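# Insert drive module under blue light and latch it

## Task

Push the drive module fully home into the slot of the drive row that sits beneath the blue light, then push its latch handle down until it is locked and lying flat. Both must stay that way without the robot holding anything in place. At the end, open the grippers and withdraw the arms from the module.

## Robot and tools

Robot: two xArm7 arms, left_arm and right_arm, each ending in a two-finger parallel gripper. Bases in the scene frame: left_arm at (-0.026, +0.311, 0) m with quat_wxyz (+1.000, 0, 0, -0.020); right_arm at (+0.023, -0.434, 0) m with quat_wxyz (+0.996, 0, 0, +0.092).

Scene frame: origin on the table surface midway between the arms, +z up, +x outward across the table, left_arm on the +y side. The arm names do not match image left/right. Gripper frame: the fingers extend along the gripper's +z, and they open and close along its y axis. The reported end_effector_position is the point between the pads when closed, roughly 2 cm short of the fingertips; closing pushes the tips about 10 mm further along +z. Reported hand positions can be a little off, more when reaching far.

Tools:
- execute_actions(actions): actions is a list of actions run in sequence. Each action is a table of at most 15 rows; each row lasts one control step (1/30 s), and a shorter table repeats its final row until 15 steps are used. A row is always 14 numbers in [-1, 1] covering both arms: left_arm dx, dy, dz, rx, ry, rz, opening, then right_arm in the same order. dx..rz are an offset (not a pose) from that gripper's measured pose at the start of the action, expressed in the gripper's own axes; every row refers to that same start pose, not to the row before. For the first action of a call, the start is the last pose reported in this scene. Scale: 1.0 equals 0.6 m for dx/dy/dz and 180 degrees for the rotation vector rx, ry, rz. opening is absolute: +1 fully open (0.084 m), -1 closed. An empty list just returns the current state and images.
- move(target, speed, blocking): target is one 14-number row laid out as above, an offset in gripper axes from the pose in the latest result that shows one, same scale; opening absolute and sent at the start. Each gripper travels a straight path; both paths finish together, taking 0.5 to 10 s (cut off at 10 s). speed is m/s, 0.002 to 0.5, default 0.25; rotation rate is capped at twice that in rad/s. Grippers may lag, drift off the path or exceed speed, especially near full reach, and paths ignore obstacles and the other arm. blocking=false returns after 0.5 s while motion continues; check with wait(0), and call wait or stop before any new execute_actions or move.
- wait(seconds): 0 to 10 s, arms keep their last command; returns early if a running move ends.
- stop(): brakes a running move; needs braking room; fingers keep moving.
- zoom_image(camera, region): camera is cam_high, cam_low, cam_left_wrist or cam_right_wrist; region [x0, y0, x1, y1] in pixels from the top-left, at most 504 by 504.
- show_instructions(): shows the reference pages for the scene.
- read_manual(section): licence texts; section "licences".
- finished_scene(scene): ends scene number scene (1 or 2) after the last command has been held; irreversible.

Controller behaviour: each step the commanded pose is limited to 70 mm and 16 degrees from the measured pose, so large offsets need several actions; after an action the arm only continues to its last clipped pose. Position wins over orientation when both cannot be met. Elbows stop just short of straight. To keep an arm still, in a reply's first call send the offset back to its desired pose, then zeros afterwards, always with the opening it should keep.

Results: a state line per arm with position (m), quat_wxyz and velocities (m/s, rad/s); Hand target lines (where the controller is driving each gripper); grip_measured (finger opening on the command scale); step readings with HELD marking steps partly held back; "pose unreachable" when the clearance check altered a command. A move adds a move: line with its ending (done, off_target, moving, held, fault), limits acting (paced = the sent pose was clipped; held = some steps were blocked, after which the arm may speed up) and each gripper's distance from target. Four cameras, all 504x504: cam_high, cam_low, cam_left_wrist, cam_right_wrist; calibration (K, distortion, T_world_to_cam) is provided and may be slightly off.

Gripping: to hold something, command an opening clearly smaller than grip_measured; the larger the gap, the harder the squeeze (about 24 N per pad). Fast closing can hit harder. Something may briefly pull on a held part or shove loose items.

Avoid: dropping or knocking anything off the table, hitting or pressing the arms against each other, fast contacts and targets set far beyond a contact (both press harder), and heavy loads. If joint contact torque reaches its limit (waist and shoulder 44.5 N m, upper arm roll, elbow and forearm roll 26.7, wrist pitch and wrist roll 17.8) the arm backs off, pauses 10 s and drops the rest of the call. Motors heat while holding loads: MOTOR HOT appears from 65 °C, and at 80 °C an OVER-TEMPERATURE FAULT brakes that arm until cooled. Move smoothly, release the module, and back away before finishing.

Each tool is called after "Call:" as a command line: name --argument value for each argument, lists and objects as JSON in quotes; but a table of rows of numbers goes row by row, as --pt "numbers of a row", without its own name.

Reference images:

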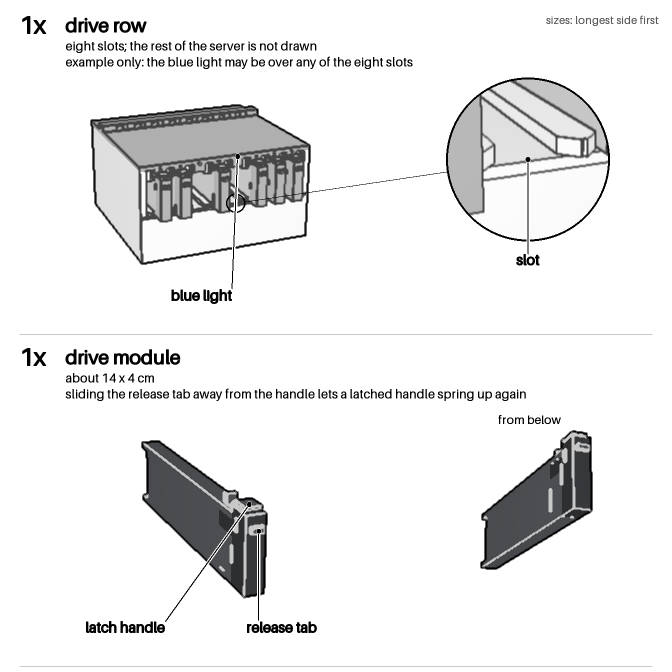

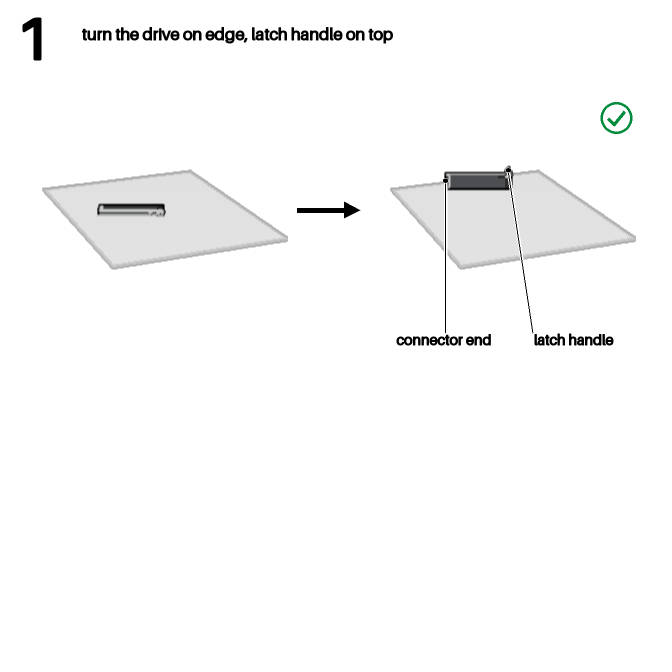

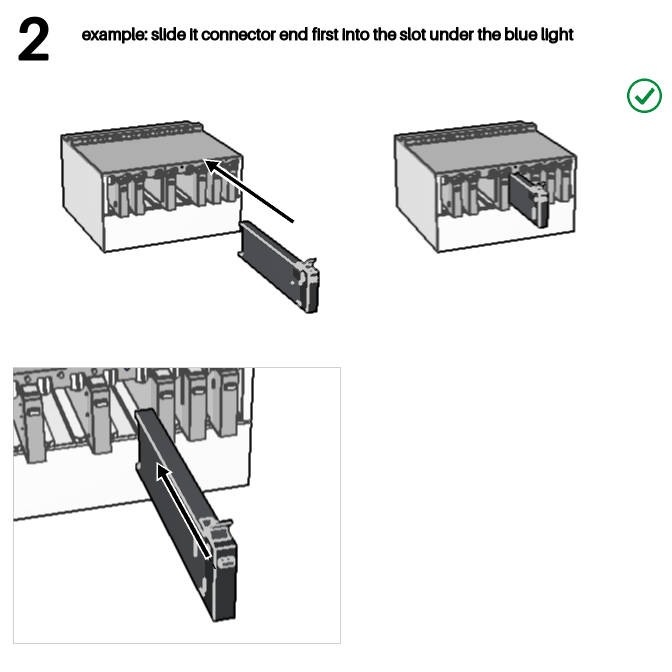

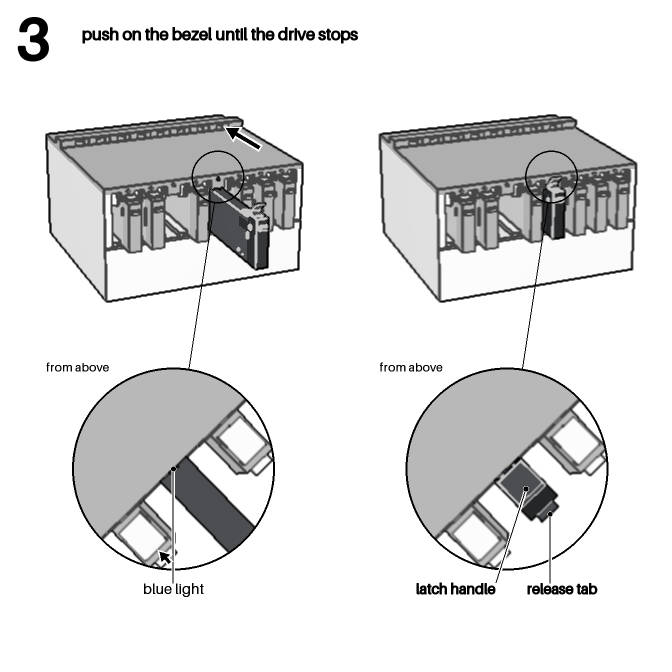

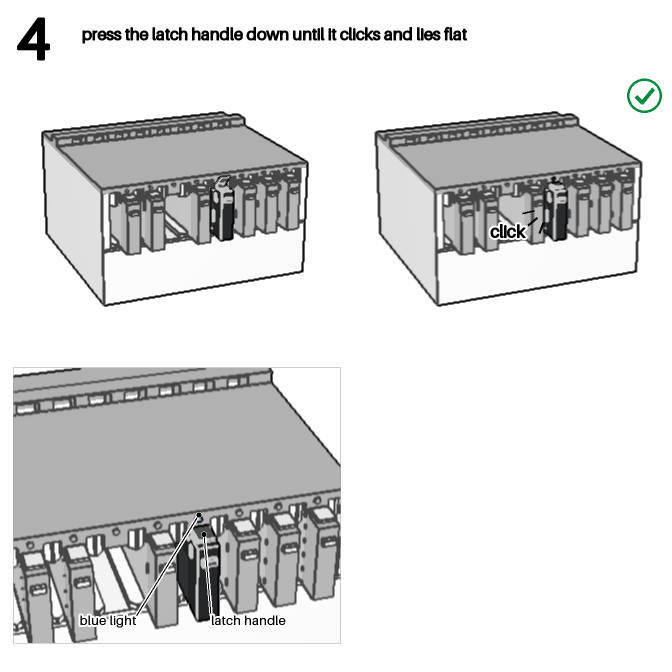

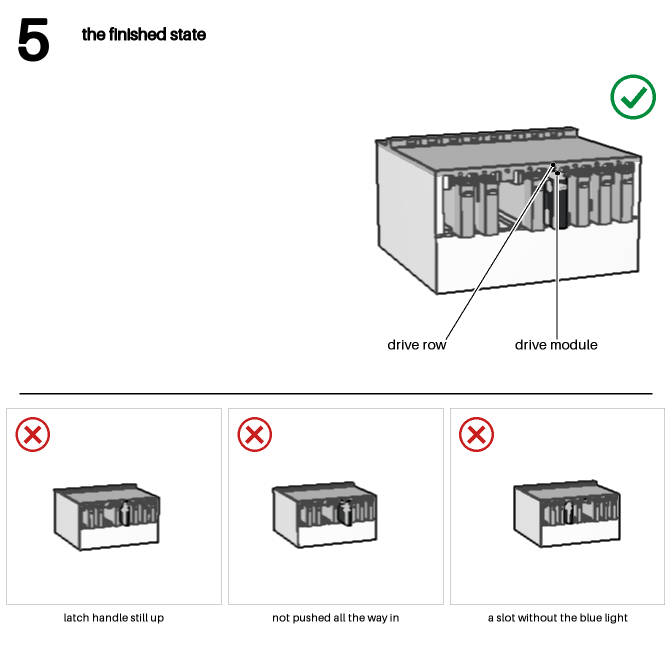

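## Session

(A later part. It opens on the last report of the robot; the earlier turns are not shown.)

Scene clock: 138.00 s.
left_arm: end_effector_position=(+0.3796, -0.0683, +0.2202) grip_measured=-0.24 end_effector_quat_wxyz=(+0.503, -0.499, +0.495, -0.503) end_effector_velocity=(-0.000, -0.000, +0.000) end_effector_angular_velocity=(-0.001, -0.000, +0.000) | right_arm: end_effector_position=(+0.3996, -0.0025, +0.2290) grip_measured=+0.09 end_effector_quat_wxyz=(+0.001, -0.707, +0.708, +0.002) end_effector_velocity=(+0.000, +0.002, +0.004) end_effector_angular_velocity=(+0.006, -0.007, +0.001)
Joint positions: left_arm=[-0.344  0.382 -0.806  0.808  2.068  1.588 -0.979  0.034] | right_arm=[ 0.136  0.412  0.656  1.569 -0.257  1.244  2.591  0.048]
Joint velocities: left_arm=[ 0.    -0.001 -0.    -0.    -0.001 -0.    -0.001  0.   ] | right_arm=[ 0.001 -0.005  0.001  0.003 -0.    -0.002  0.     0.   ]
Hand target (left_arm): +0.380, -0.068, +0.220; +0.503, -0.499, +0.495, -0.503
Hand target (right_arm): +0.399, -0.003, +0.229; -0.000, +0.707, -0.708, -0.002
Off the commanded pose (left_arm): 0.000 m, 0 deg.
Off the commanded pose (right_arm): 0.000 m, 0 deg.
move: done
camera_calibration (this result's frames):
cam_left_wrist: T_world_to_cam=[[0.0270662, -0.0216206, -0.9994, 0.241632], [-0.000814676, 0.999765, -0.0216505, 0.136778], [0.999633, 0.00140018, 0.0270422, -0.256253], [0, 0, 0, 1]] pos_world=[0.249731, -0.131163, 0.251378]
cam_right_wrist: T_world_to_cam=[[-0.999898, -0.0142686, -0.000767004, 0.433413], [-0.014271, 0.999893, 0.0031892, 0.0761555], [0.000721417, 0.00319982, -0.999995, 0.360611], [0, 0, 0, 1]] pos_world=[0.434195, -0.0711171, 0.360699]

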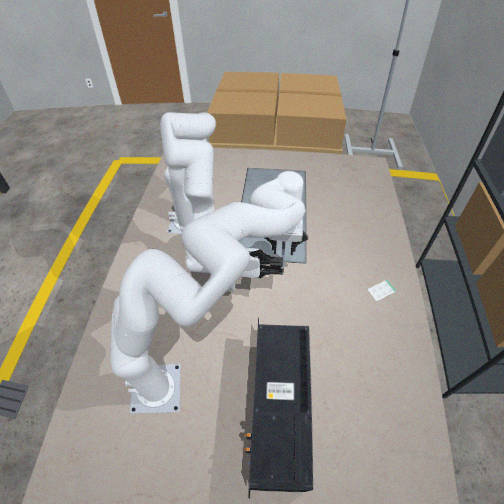

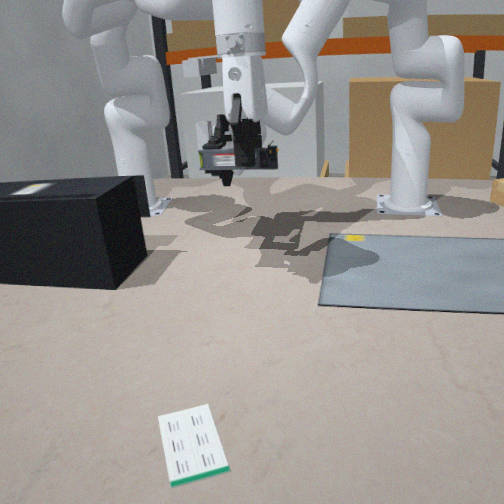

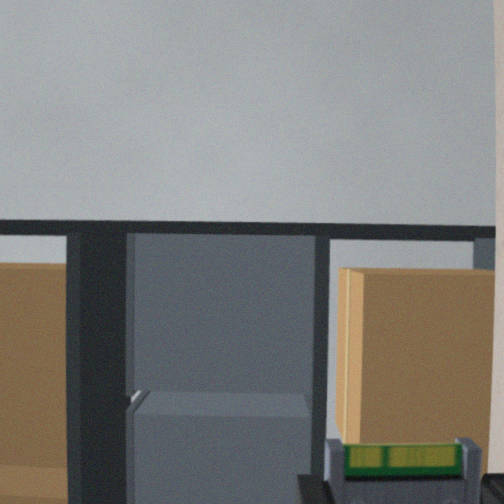

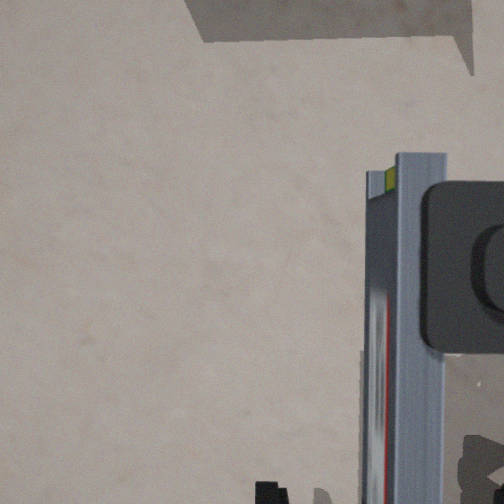

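Call:
move --target '[0,0,0,0,0,0,-0.7,0,0,-0.008,0,0,0,0.1]'

Call:
move --target '[0,0,0,0,0,0,-0.7,0,0,0,0,0,0,-1]'

Call:
move --target '[0,0,0,0,0,0,0.6,0,0,0,0,0,0,-1]'

Scene clock: 142.73 s.
left_arm: end_effector_position=(+0.3796, -0.0683, +0.2202) grip_measured=-0.24 end_effector_quat_wxyz=(+0.503, -0.499, +0.495, -0.503) end_effector_velocity=(-0.000, -0.000, -0.000) end_effector_angular_velocity=(-0.001, +0.001, -0.001) | right_arm: end_effector_position=(+0.3996, -0.0025, +0.2337) grip_measured=+0.09 end_effector_quat_wxyz=(+0.000, -0.707, +0.708, +0.002) end_effector_velocity=(-0.001, +0.001, +0.000) end_effector_angular_velocity=(+0.000, +0.001, +0.001)
Joint positions: left_arm=[-0.344  0.382 -0.806  0.808  2.068  1.588 -0.979  0.034] | right_arm=[ 0.137  0.41   0.657  1.579 -0.255  1.256  2.589  0.048]
Joint velocities: left_arm=[-0.001  0.001 -0.    -0.    -0.     0.    -0.002  0.   ] | right_arm=[ 0.001 -0.     0.001 -0.     0.001  0.001  0.     0.   ]
Hand target (left_arm): +0.380, -0.068, +0.220; +0.503, -0.499, +0.495, -0.503
Hand target (right_arm): +0.400, -0.003, +0.234; -0.001, +0.707, -0.708, -0.002
Off the commanded pose (left_arm): 0.000 m, 0 deg.
Off the commanded pose (right_arm): 0.000 m, 0 deg.
move: done
camera_calibration (this result's frames):
cam_left_wrist: T_world_to_cam=[[0.0270661, -0.0216204, -0.9994, 0.241632], [-0.000814623, 0.999765, -0.0216504, 0.136778], [0.999633, 0.00140012, 0.0270421, -0.256253], [0, 0, 0, 1]] pos_world=[0.249731, -0.131163, 0.251378]
cam_right_wrist: T_world_to_cam=[[-0.999899, -0.0142173, -0.000646097, 0.433402], [-0.0142192, 0.999894, 0.00305517, 0.0762171], [0.000602592, 0.00306405, -0.999995, 0.365372], [0, 0, 0, 1]] pos_world=[0.434222, -0.0711668, 0.365418]

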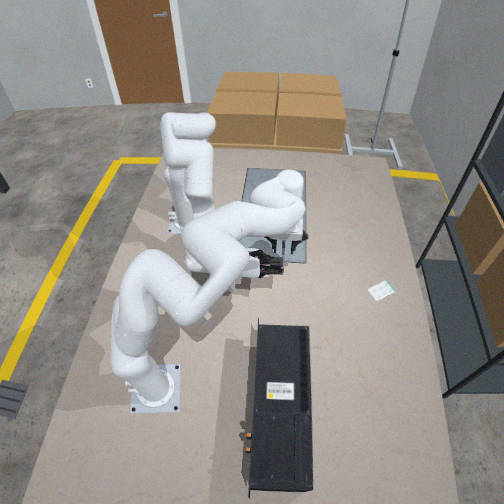

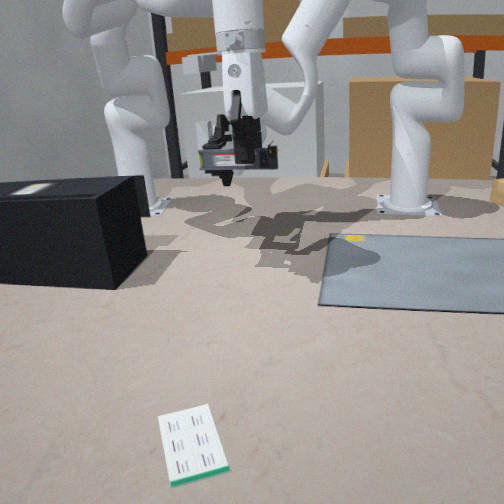

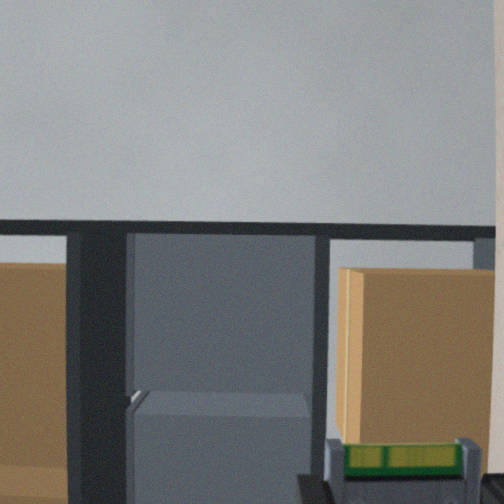

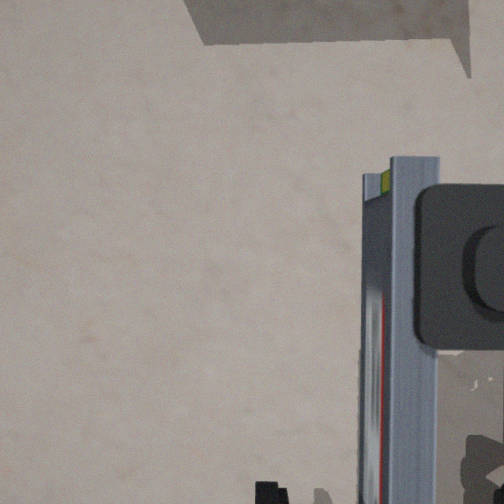

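Scene clock: 143.23 s.
left_arm: end_effector_position=(+0.3797, -0.0682, +0.2202) grip_measured=-0.24 end_effector_quat_wxyz=(+0.503, -0.499, +0.495, -0.503) end_effector_velocity=(-0.000, -0.000, +0.000) end_effector_angular_velocity=(-0.000, -0.001, -0.002) | right_arm: end_effector_position=(+0.3994, -0.0024, +0.2337) grip_measured=-0.79 end_effector_quat_wxyz=(+0.000, -0.707, +0.708, +0.002) end_effector_velocity=(+0.001, -0.001, -0.000) end_effector_angular_velocity=(-0.001, -0.000, -0.002)
Joint positions: left_arm=[-0.344  0.382 -0.806  0.808  2.068  1.588 -0.979  0.034] | right_arm=[ 0.137  0.41   0.658  1.579 -0.255  1.256  2.589  0.009]
Joint velocities: left_arm=[-0.001  0.    -0.    -0.     0.001  0.    -0.001  0.   ] | right_arm=[-0.002  0.001 -0.001  0.    -0.001  0.     0.     0.   ]
Hand target (left_arm): +0.380, -0.068, +0.220; +0.503, -0.499, +0.495, -0.503
Hand target (right_arm): +0.400, -0.003, +0.234; -0.000, +0.707, -0.708, -0.002
Off the commanded pose (left_arm): 0.000 m, 0 deg.
Off the commanded pose (right_arm): 0.000 m, 0 deg.
move: done
camera_calibration (this result's frames):
cam_left_wrist: T_world_to_cam=[[0.0270997, -0.0216712, -0.999398, 0.241632], [-0.00118766, 0.999764, -0.0217113, 0.13682], [0.999632, 0.00177532, 0.0270676, -0.256382], [0, 0, 0, 1]] pos_world=[0.249902, -0.131096, 0.251397]
cam_right_wrist: T_world_to_cam=[[-0.999895, -0.0144809, -0.000480579, 0.43317], [-0.0144823, 0.99989, 0.00305849, 0.0762099], [0.000436236, 0.00306512, -0.999995, 0.365421], [0, 0, 0, 1]] pos_world=[0.434069, -0.0710489, 0.365394]

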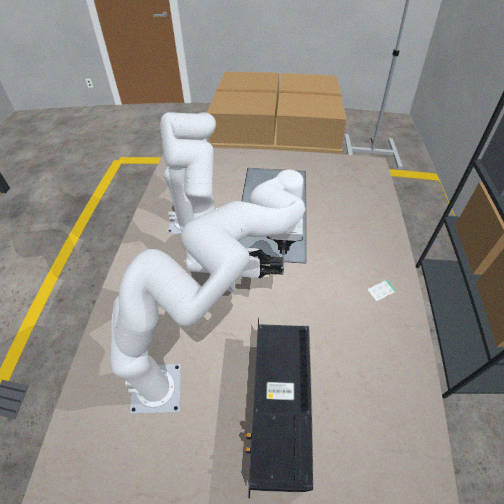

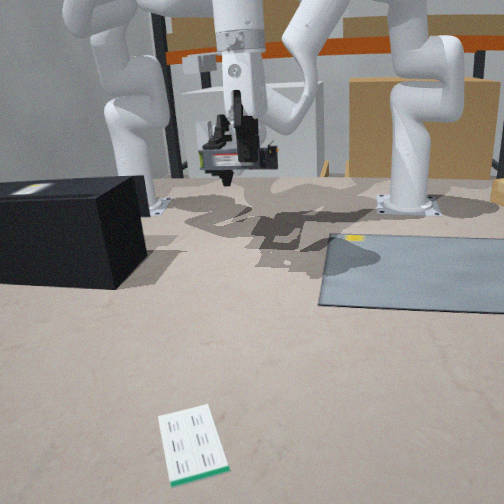

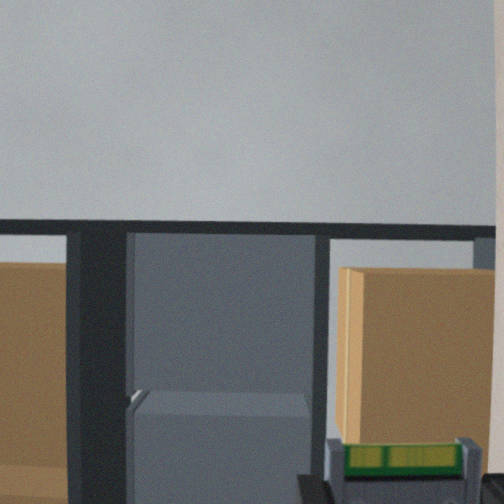

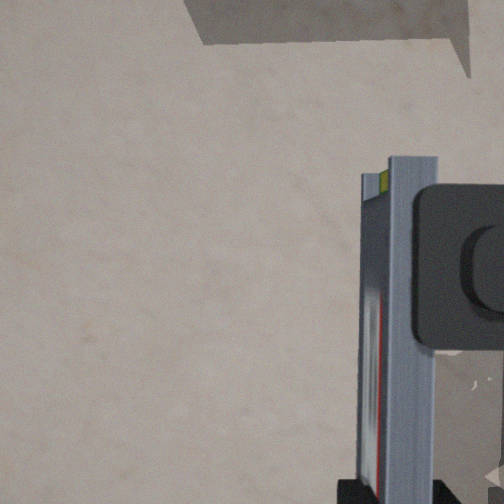

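Scene clock: 143.73 s.
left_arm: end_effector_position=(+0.3797, -0.0682, +0.2203) grip_measured=+0.59 end_effector_quat_wxyz=(+0.503, -0.499, +0.495, -0.503) end_effector_velocity=(+0.000, +0.001, -0.002) end_effector_angular_velocity=(+0.002, +0.003, +0.002) | right_arm: end_effector_position=(+0.3994, -0.0025, +0.2337) grip_measured=-0.79 end_effector_quat_wxyz=(+0.000, -0.707, +0.708, +0.002) end_effector_velocity=(-0.000, +0.000, -0.000) end_effector_angular_velocity=(-0.000, +0.000, +0.002)
Joint positions: left_arm=[-0.344  0.382 -0.806  0.808  2.068  1.588 -0.979  0.069] | right_arm=[ 0.137  0.41   0.657  1.579 -0.255  1.256  2.589  0.009]
Joint velocities: left_arm=[-0.     0.002  0.002 -0.    -0.001 -0.     0.001 -0.   ] | right_arm=[ 0.     0.001  0.001  0.    -0.    -0.    -0.001 -0.   ]
Hand target (left_arm): +0.380, -0.068, +0.220; +0.503, -0.499, +0.495, -0.503
Hand target (right_arm): +0.399, -0.002, +0.234; -0.000, +0.707, -0.708, -0.002
Off the commanded pose (left_arm): 0.000 m, 0 deg.
Off the commanded pose (right_arm): 0.000 m, 0 deg.
move: done
camera_calibration (this result's frames):
cam_left_wrist: T_world_to_cam=[[0.0271527, -0.0216832, -0.999396, 0.241634], [-0.00114369, 0.999763, -0.0217223, 0.136826], [0.999631, 0.00173282, 0.0271215, -0.256382], [0, 0, 0, 1]] pos_world=[0.249883, -0.131109, 0.251414]
cam_right_wrist: T_world_to_cam=[[-0.999896, -0.0144384, -0.000462353, 0.43319], [-0.0144398, 0.999891, 0.00302312, 0.0762274], [0.000418654, 0.00302948, -0.999995, 0.365407], [0, 0, 0, 1]] pos_world=[0.434092, -0.0710715, 0.365376]

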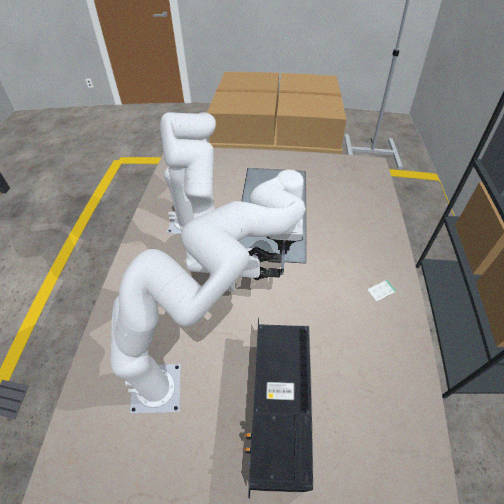

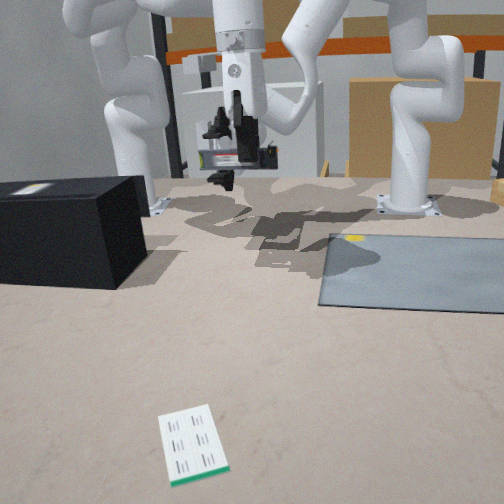

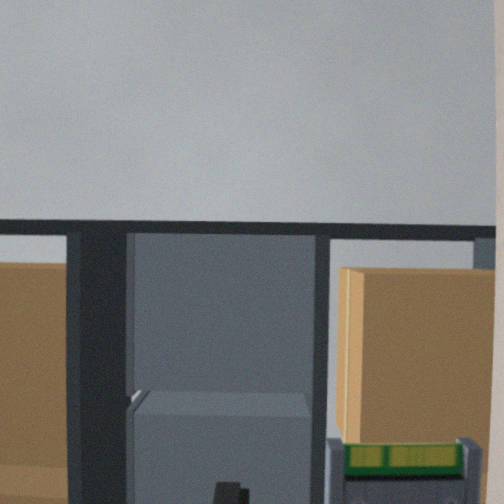

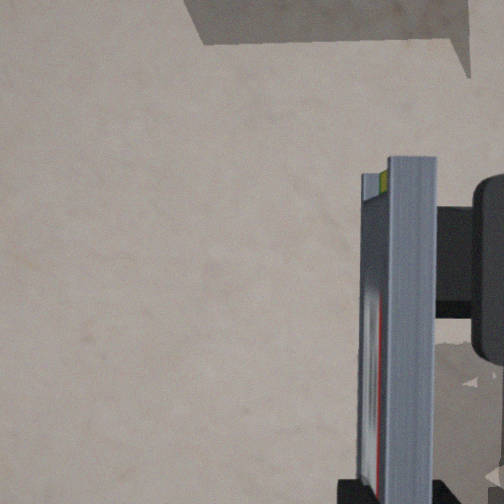

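Call:
move --target '[0,0,-0.11,0,0,0,0.6,0,0,0,0,0,0,-1]' --speed 0.1

Call:
move --target '[-0.45,0.05,-0.05,0,0,0,0.6,0.1,-0.05,-0.1,0,0,0,-1]' --speed 0.2

Scene clock: 148.43 s.
left_arm: end_effector_position=(+0.3142, -0.0681, +0.2197) grip_measured=+0.59 end_effector_quat_wxyz=(+0.504, -0.499, +0.494, -0.503) end_effector_velocity=(-0.001, +0.000, -0.001) end_effector_angular_velocity=(+0.001, +0.002, -0.000) | right_arm: end_effector_position=(+0.3994, -0.0025, +0.2337) grip_measured=-0.79 end_effector_quat_wxyz=(+0.000, -0.707, +0.708, +0.002) end_effector_velocity=(+0.000, -0.000, +0.000) end_effector_angular_velocity=(-0.000, -0.000, -0.000)
Joint positions: left_arm=[-0.423  0.342 -0.893  0.733  1.915  1.688 -1.011  0.069] | right_arm=[ 0.137  0.41   0.657  1.579 -0.255  1.256  2.589  0.009]
Joint velocities: left_arm=[-0.002 -0.    -0.001 -0.001 -0.003 -0.    -0.     0.   ] | right_arm=[ 0.     0.     0.     0.    -0.001  0.     0.    -0.   ]
Hand target (left_arm): +0.314, -0.068, +0.220; +0.503, -0.499, +0.495, -0.503
Hand target (right_arm): +0.399, -0.002, +0.234; -0.000, +0.707, -0.708, -0.002
Off the commanded pose (left_arm): 0.001 m, 0 deg.
Off the commanded pose (right_arm): 0.000 m, 0 deg.
move: done
camera_calibration (this result's frames):
cam_left_wrist: T_world_to_cam=[[0.0270235, -0.0220181, -0.999392, 0.242852], [-0.00238895, 0.999753, -0.0220906, 0.137071], [0.999632, 0.00298447, 0.0269642, -0.190723], [0, 0, 0, 1]] pos_world=[0.184417, -0.131121, 0.250876]
cam_right_wrist: T_world_to_cam=[[-0.999896, -0.0144392, -0.0004626, 0.433189], [-0.0144405, 0.999891, 0.0030237, 0.0762272], [0.00041889, 0.00303007, -0.999995, 0.365408], [0, 0, 0, 1]] pos_world=[0.434092, -0.0710712, 0.365376]

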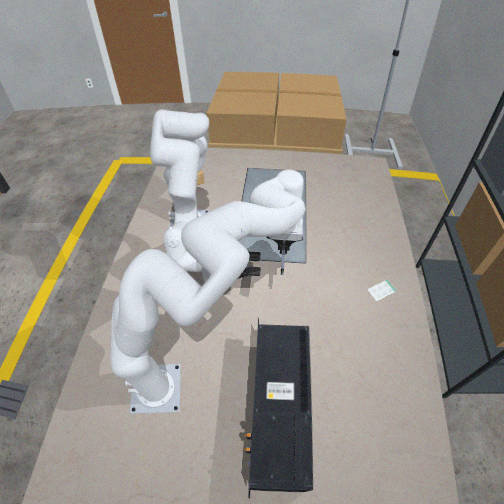

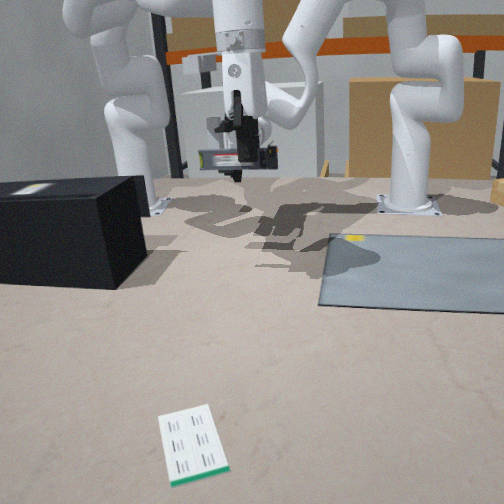

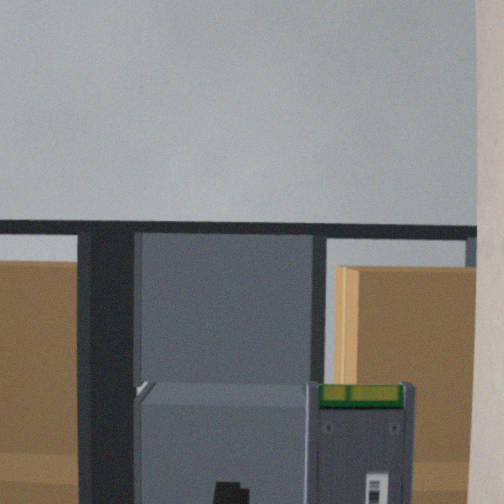

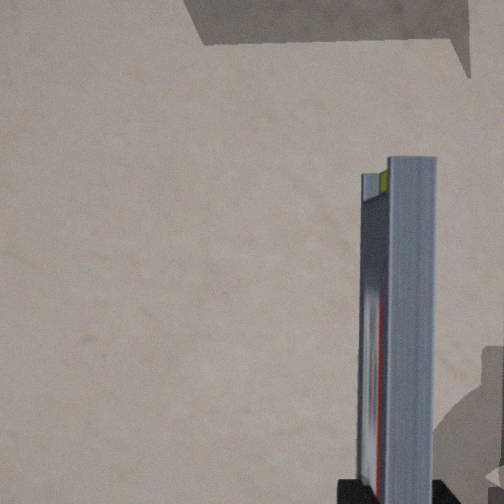

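Scene clock: 150.13 s.
left_arm: end_effector_position=(+0.2919, +0.1348, +0.1957) grip_measured=+0.59 end_effector_quat_wxyz=(+0.506, -0.499, +0.492, -0.503) end_effector_velocity=(-0.000, +0.000, +0.000) end_effector_angular_velocity=(+0.001, -0.001, -0.000) | right_arm: end_effector_position=(+0.4292, -0.0628, +0.2931) grip_measured=-0.79 end_effector_quat_wxyz=(-0.000, -0.707, +0.708, +0.002) end_effector_velocity=(-0.001, +0.001, -0.000) end_effector_angular_velocity=(+0.000, +0.002, +0.002)
Joint positions: left_arm=[-0.318 -0.313 -0.854  0.117  1.87   1.261 -1.344  0.069] | right_arm=[ 0.015  0.3    0.648  1.619 -0.178  1.38   2.431  0.009]
Joint velocities: left_arm=[ 0.    -0.002 -0.001 -0.001 -0.    -0.     0.     0.   ] | right_arm=[ 0.001  0.001  0.001 -0.     0.001  0.001 -0.    -0.   ]
Hand target (left_arm): +0.292, +0.135, +0.196; +0.506, -0.499, +0.492, -0.503
Hand target (right_arm): +0.430, -0.063, +0.293; -0.000, +0.706, -0.708, -0.002
Off the commanded pose (left_arm): 0.068 m, 0 deg.
Off the commanded pose (right_arm): 0.000 m, 0 deg.
move: held (left_arm); limits=held; held on 16 of 51 steps (left_arm), including the last (left_arm)
pose unreachable (left arm): on one or more control steps of this call, first in action 0 (counted from 0), this arm could not follow its commanded pose, so it was not sent that pose on those steps. On the call's last step it was still not sent that pose. It may still have moved: this result reports where it is.
cause: the commanded pose would bring two parts of the arm too close to each other (joints 2 (shoulder) to 5 (forearm roll) lie between them).
camera_calibration (this result's frames):
cam_left_wrist: T_world_to_cam=[[0.0328772, -0.0233853, -0.999186, 0.222401], [-0.0065272, 0.9997, -0.0236121, -0.0648312], [0.999438, 0.00729818, 0.0327147, -0.170132], [0, 0, 0, 1]] pos_world=[0.162301, 0.0712543, 0.226255]
cam_right_wrist: T_world_to_cam=[[-0.999893, -0.0146399, 0.00053737, 0.461865], [-0.0146383, 0.999889, 0.00292576, 0.136955], [-0.000580143, 0.00291758, -0.999996, 0.425421], [0, 0, 0, 1]] pos_world=[0.464067, -0.13142, 0.42477]

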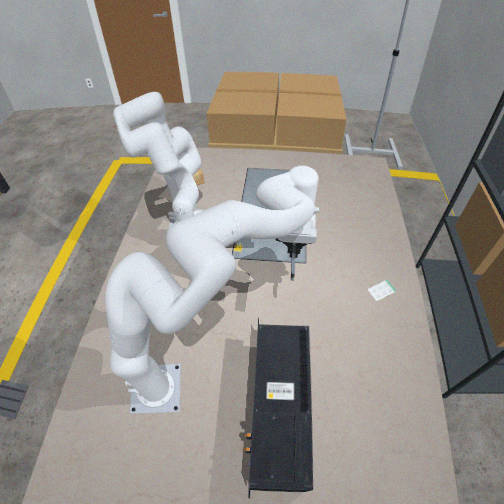

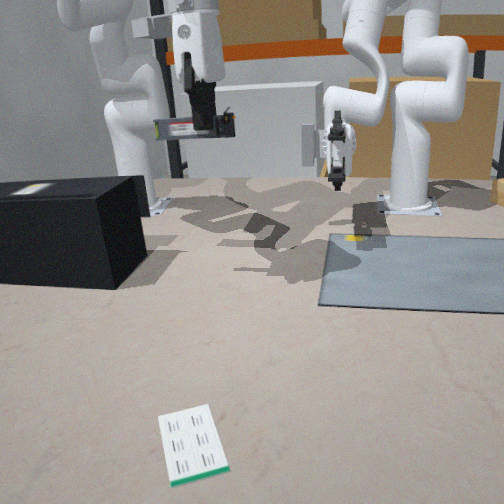

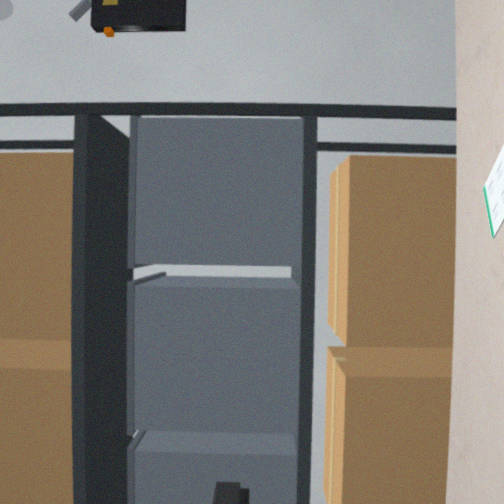

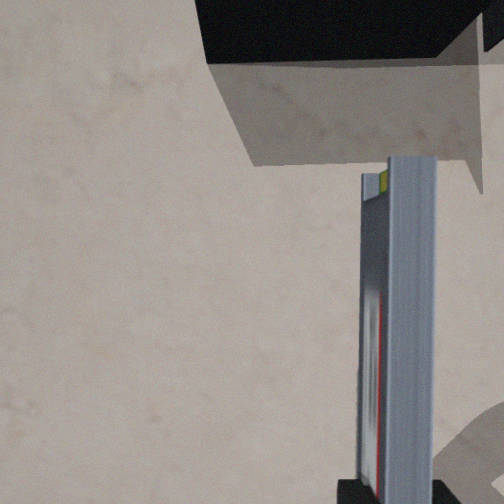

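Call:
move --target '[0,0,0,0,0,0,0.6,0.962,0.337,0.038,0,0,-0.517,-1]' --speed 0.25

Scene clock: 158.20 s.
left_arm: end_effector_position=(+0.2919, +0.1348, +0.1957) grip_measured=+0.59 end_effector_quat_wxyz=(+0.506, -0.499, +0.492, -0.503) end_effector_velocity=(-0.000, -0.000, -0.000) end_effector_angular_velocity=(-0.000, +0.001, -0.000) | right_arm: end_effector_position=(+0.2248, -0.6395, +0.2681) grip_measured=-0.79 end_effector_quat_wxyz=(-0.003, +1.000, +0.027, -0.003) end_effector_velocity=(-0.001, -0.002, +0.000) end_effector_angular_velocity=(+0.001, -0.002, -0.001)
Joint positions: left_arm=[-0.318 -0.313 -0.854  0.117  1.87   1.261 -1.344  0.069] | right_arm=[-0.282 -0.776 -0.517  0.679 -0.357  1.405 -0.473  0.009]
Joint velocities: left_arm=[ 0.     0.001 -0.001  0.    -0.001  0.    -0.001  0.   ] | right_arm=[-0.003 -0.    -0.004  0.002 -0.    -0.    -0.005 -0.   ]
Hand target (left_arm): +0.292, +0.135, +0.196; +0.506, -0.499, +0.492, -0.503
Hand target (right_arm): +0.225, -0.640, +0.268; -0.003, +1.000, +0.026, -0.003
Off the commanded pose (left_arm): 0.000 m, 0 deg.
Off the commanded pose (right_arm): 0.002 m, 0 deg.
move: done
camera_calibration (this result's frames):
cam_left_wrist: T_world_to_cam=[[0.0328774, -0.0233854, -0.999186, 0.222401], [-0.00652755, 0.9997, -0.0236122, -0.0648312], [0.999438, 0.00729854, 0.0327149, -0.170132], [0, 0, 0, 1]] pos_world=[0.162301, 0.0712544, 0.226255]
cam_right_wrist: T_world_to_cam=[[0.0693111, -0.997559, -0.00848453, -0.617456], [-0.997572, -0.0693646, 0.00619153, 0.24698], [-0.00676495, 0.00803479, -0.999945, 0.40667], [0, 0, 0, 1]] pos_world=[0.291928, -0.602085, 0.399879]

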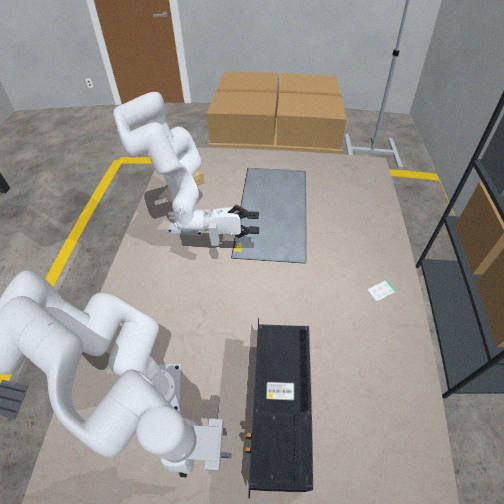

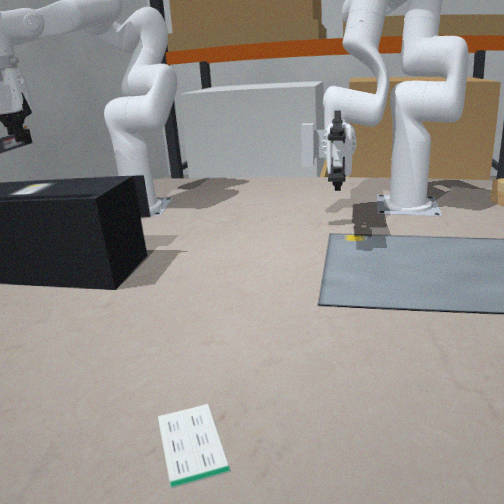

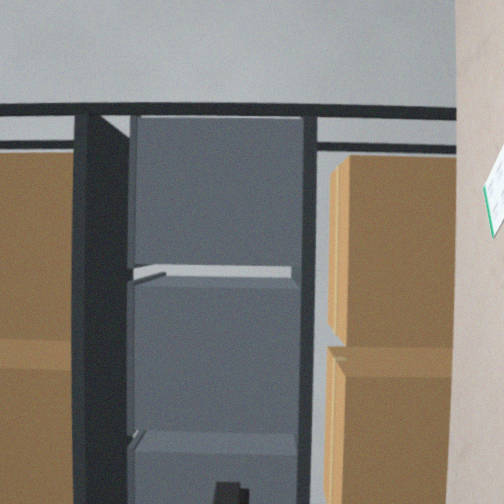

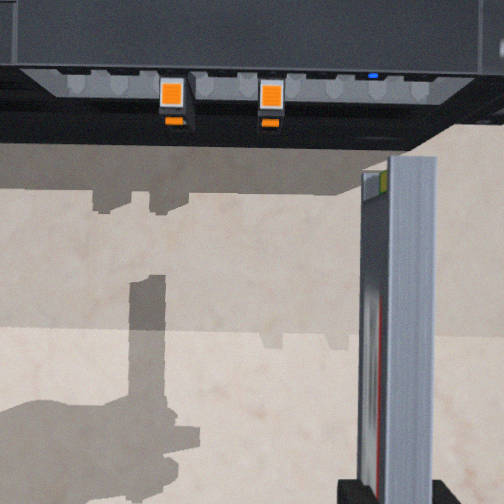

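Call:
move --target '[0,0,0,0,0,0,0.6,0.02,0.014,0.16,0,0,0,-1]' --speed 0.1

Scene clock: 169.00 s.
left_arm: end_effector_position=(+0.2919, +0.1348, +0.1957) grip_measured=+0.59 end_effector_quat_wxyz=(+0.506, -0.499, +0.492, -0.503) end_effector_velocity=(-0.000, -0.000, -0.001) end_effector_angular_velocity=(+0.001, +0.001, -0.001) | right_arm: end_effector_position=(+0.2369, -0.6467, +0.1724) grip_measured=-0.79 end_effector_quat_wxyz=(-0.002, +1.000, +0.027, -0.003) end_effector_velocity=(-0.000, -0.000, -0.001) end_effector_angular_velocity=(-0.001, +0.000, +0.002)
Joint positions: left_arm=[-0.318 -0.313 -0.854  0.117  1.87   1.261 -1.344  0.069] | right_arm=[-0.273 -0.655 -0.648  0.486 -0.429  1.084 -0.47   0.009]
Joint velocities: left_arm=[-0.     0.002 -0.    -0.     0.     0.    -0.     0.   ] | right_arm=[ 0.     0.    -0.001 -0.002 -0.002 -0.002 -0.001  0.   ]
Hand target (left_arm): +0.292, +0.135, +0.196; +0.506, -0.499, +0.492, -0.503
Hand target (right_arm): +0.237, -0.646, +0.172; -0.003, +1.000, +0.027, -0.003
Off the commanded pose (left_arm): 0.000 m, 0 deg.
Off the commanded pose (right_arm): 0.001 m, 0 deg.
move: done
camera_calibration (this result's frames):
cam_left_wrist: T_world_to_cam=[[0.0328775, -0.0233853, -0.999186, 0.222401], [-0.00652736, 0.9997, -0.0236121, -0.0648312], [0.999438, 0.00729835, 0.032715, -0.170132], [0, 0, 0, 1]] pos_world=[0.162301, 0.0712543, 0.226255]
cam_right_wrist: T_world_to_cam=[[0.0697526, -0.997534, -0.00774047, -0.62652], [-0.997547, -0.069795, 0.00535601, 0.258931], [-0.00588304, 0.00734788, -0.999956, 0.310466], [0, 0, 0, 1]] pos_world=[0.303824, -0.609185, 0.304216]

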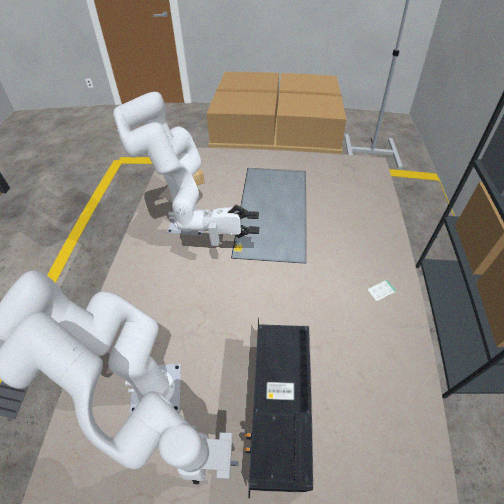

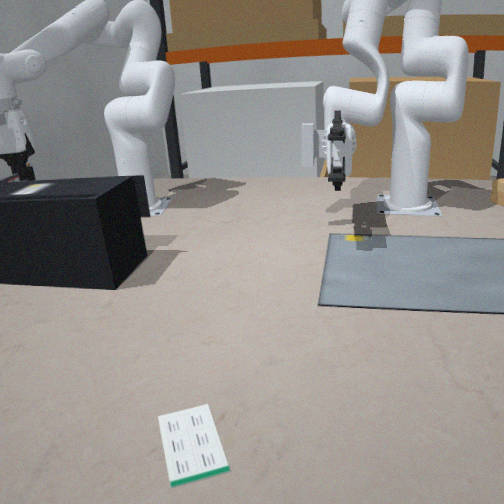

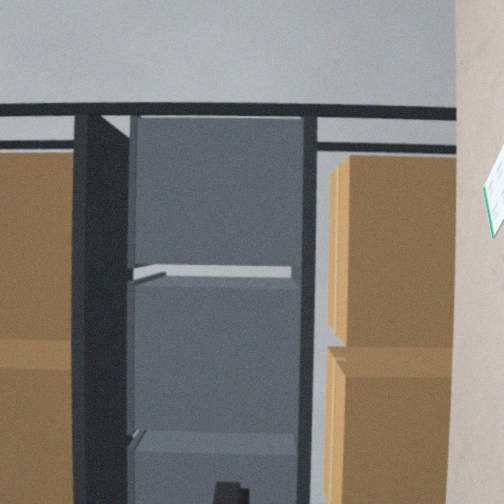

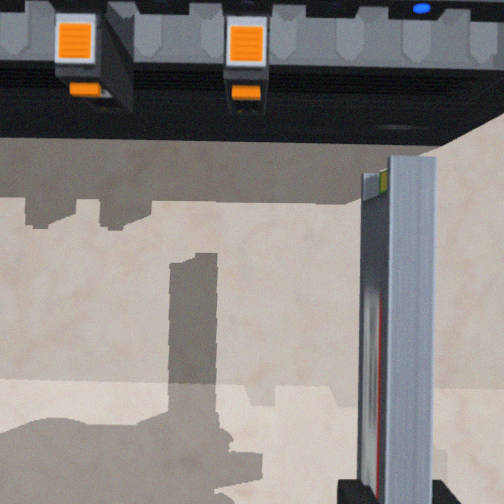

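Call:
move --target '[0,0,0,0,0,0,0.6,0.04,0,0,0,0,0,-1]' --speed 0.03

Call:
zoom_image --camera "cam_high" --region '[190, 410, 290, 500]'

Scene clock: 175.97 s.
left_arm: end_effector_position=(+0.2919, +0.1348, +0.1957) grip_measured=+0.59 end_effector_quat_wxyz=(+0.506, -0.499, +0.492, -0.503) end_effector_velocity=(-0.000, -0.000, -0.000) end_effector_angular_velocity=(+0.000, +0.000, +0.000) | right_arm: end_effector_position=(+0.2608, -0.6455, +0.1723) grip_measured=-0.79 end_effector_quat_wxyz=(-0.002, +1.000, +0.027, -0.003) end_effector_velocity=(+0.000, +0.000, +0.000) end_effector_angular_velocity=(-0.000, +0.000, +0.001)
Joint positions: left_arm=[-0.318 -0.313 -0.854  0.117  1.87   1.261 -1.344  0.069] | right_arm=[-0.218 -0.574 -0.651  0.53  -0.39   1.048 -0.453  0.009]
Joint velocities: left_arm=[ 0.     0.    -0.001  0.    -0.001 -0.     0.     0.   ] | right_arm=[ 0.001  0.    -0.001  0.    -0.001  0.     0.    -0.   ]
Hand target (left_arm): +0.292, +0.135, +0.196; +0.506, -0.499, +0.492, -0.503
Hand target (right_arm): +0.261, -0.645, +0.172; -0.002, +1.000, +0.027, -0.003
Off the commanded pose (left_arm): 0.000 m, 0 deg.
Off the commanded pose (right_arm): 0.000 m, 0 deg.
move: done
camera_calibration (this result's frames):
cam_left_wrist: T_world_to_cam=[[0.0328775, -0.0233851, -0.999186, 0.222401], [-0.00652745, 0.9997, -0.0236119, -0.0648313], [0.999438, 0.00729844, 0.032715, -0.170132], [0, 0, 0, 1]] pos_world=[0.162301, 0.0712544, 0.226255]
cam_right_wrist: T_world_to_cam=[[0.0695994, -0.997547, -0.00747101, -0.627024], [-0.997558, -0.0696405, 0.00539496, 0.282951], [-0.00590201, 0.00707727, -0.999958, 0.310343], [0, 0, 0, 1]] pos_world=[0.327732, -0.607978, 0.304119]

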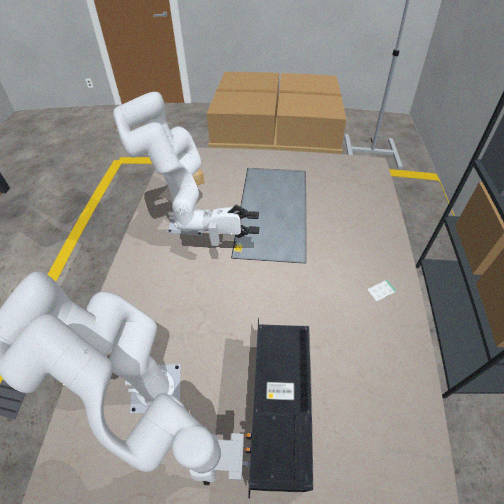

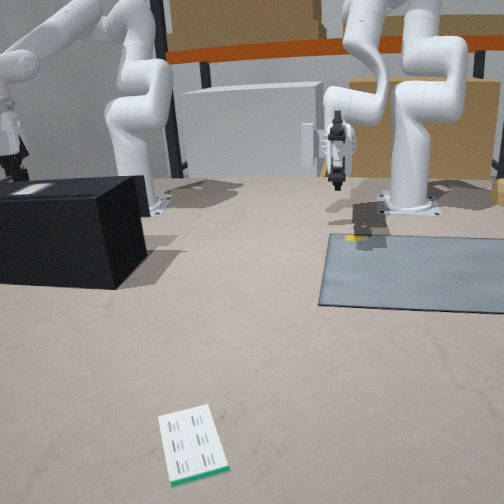

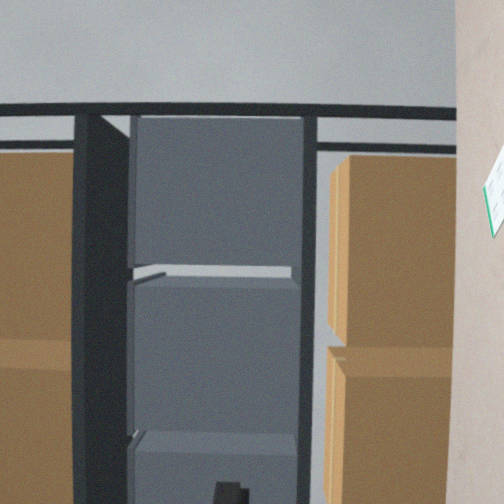

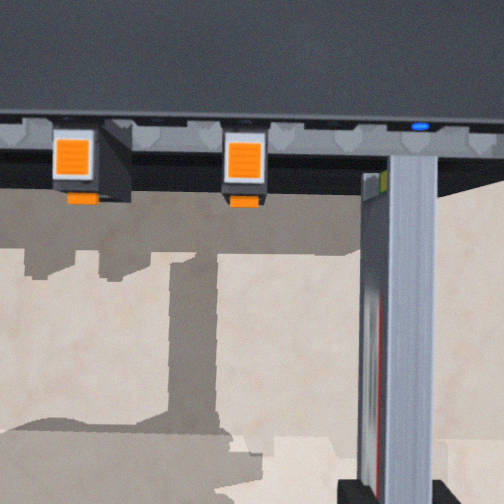

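Region (190, 410, 290, 500) of cam_high's 504x504 image, scaled by 5.040, with more detail than that image has; it fills the top 454 rows of this view, and the rest is white.

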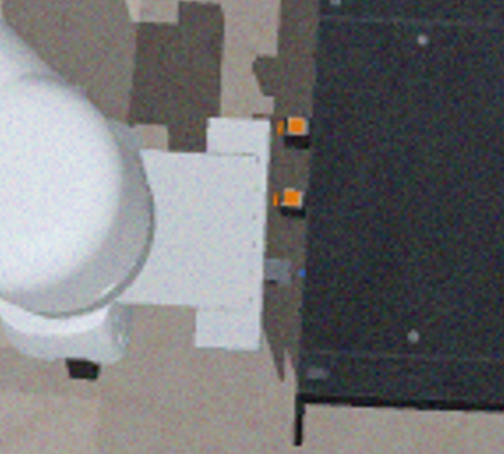

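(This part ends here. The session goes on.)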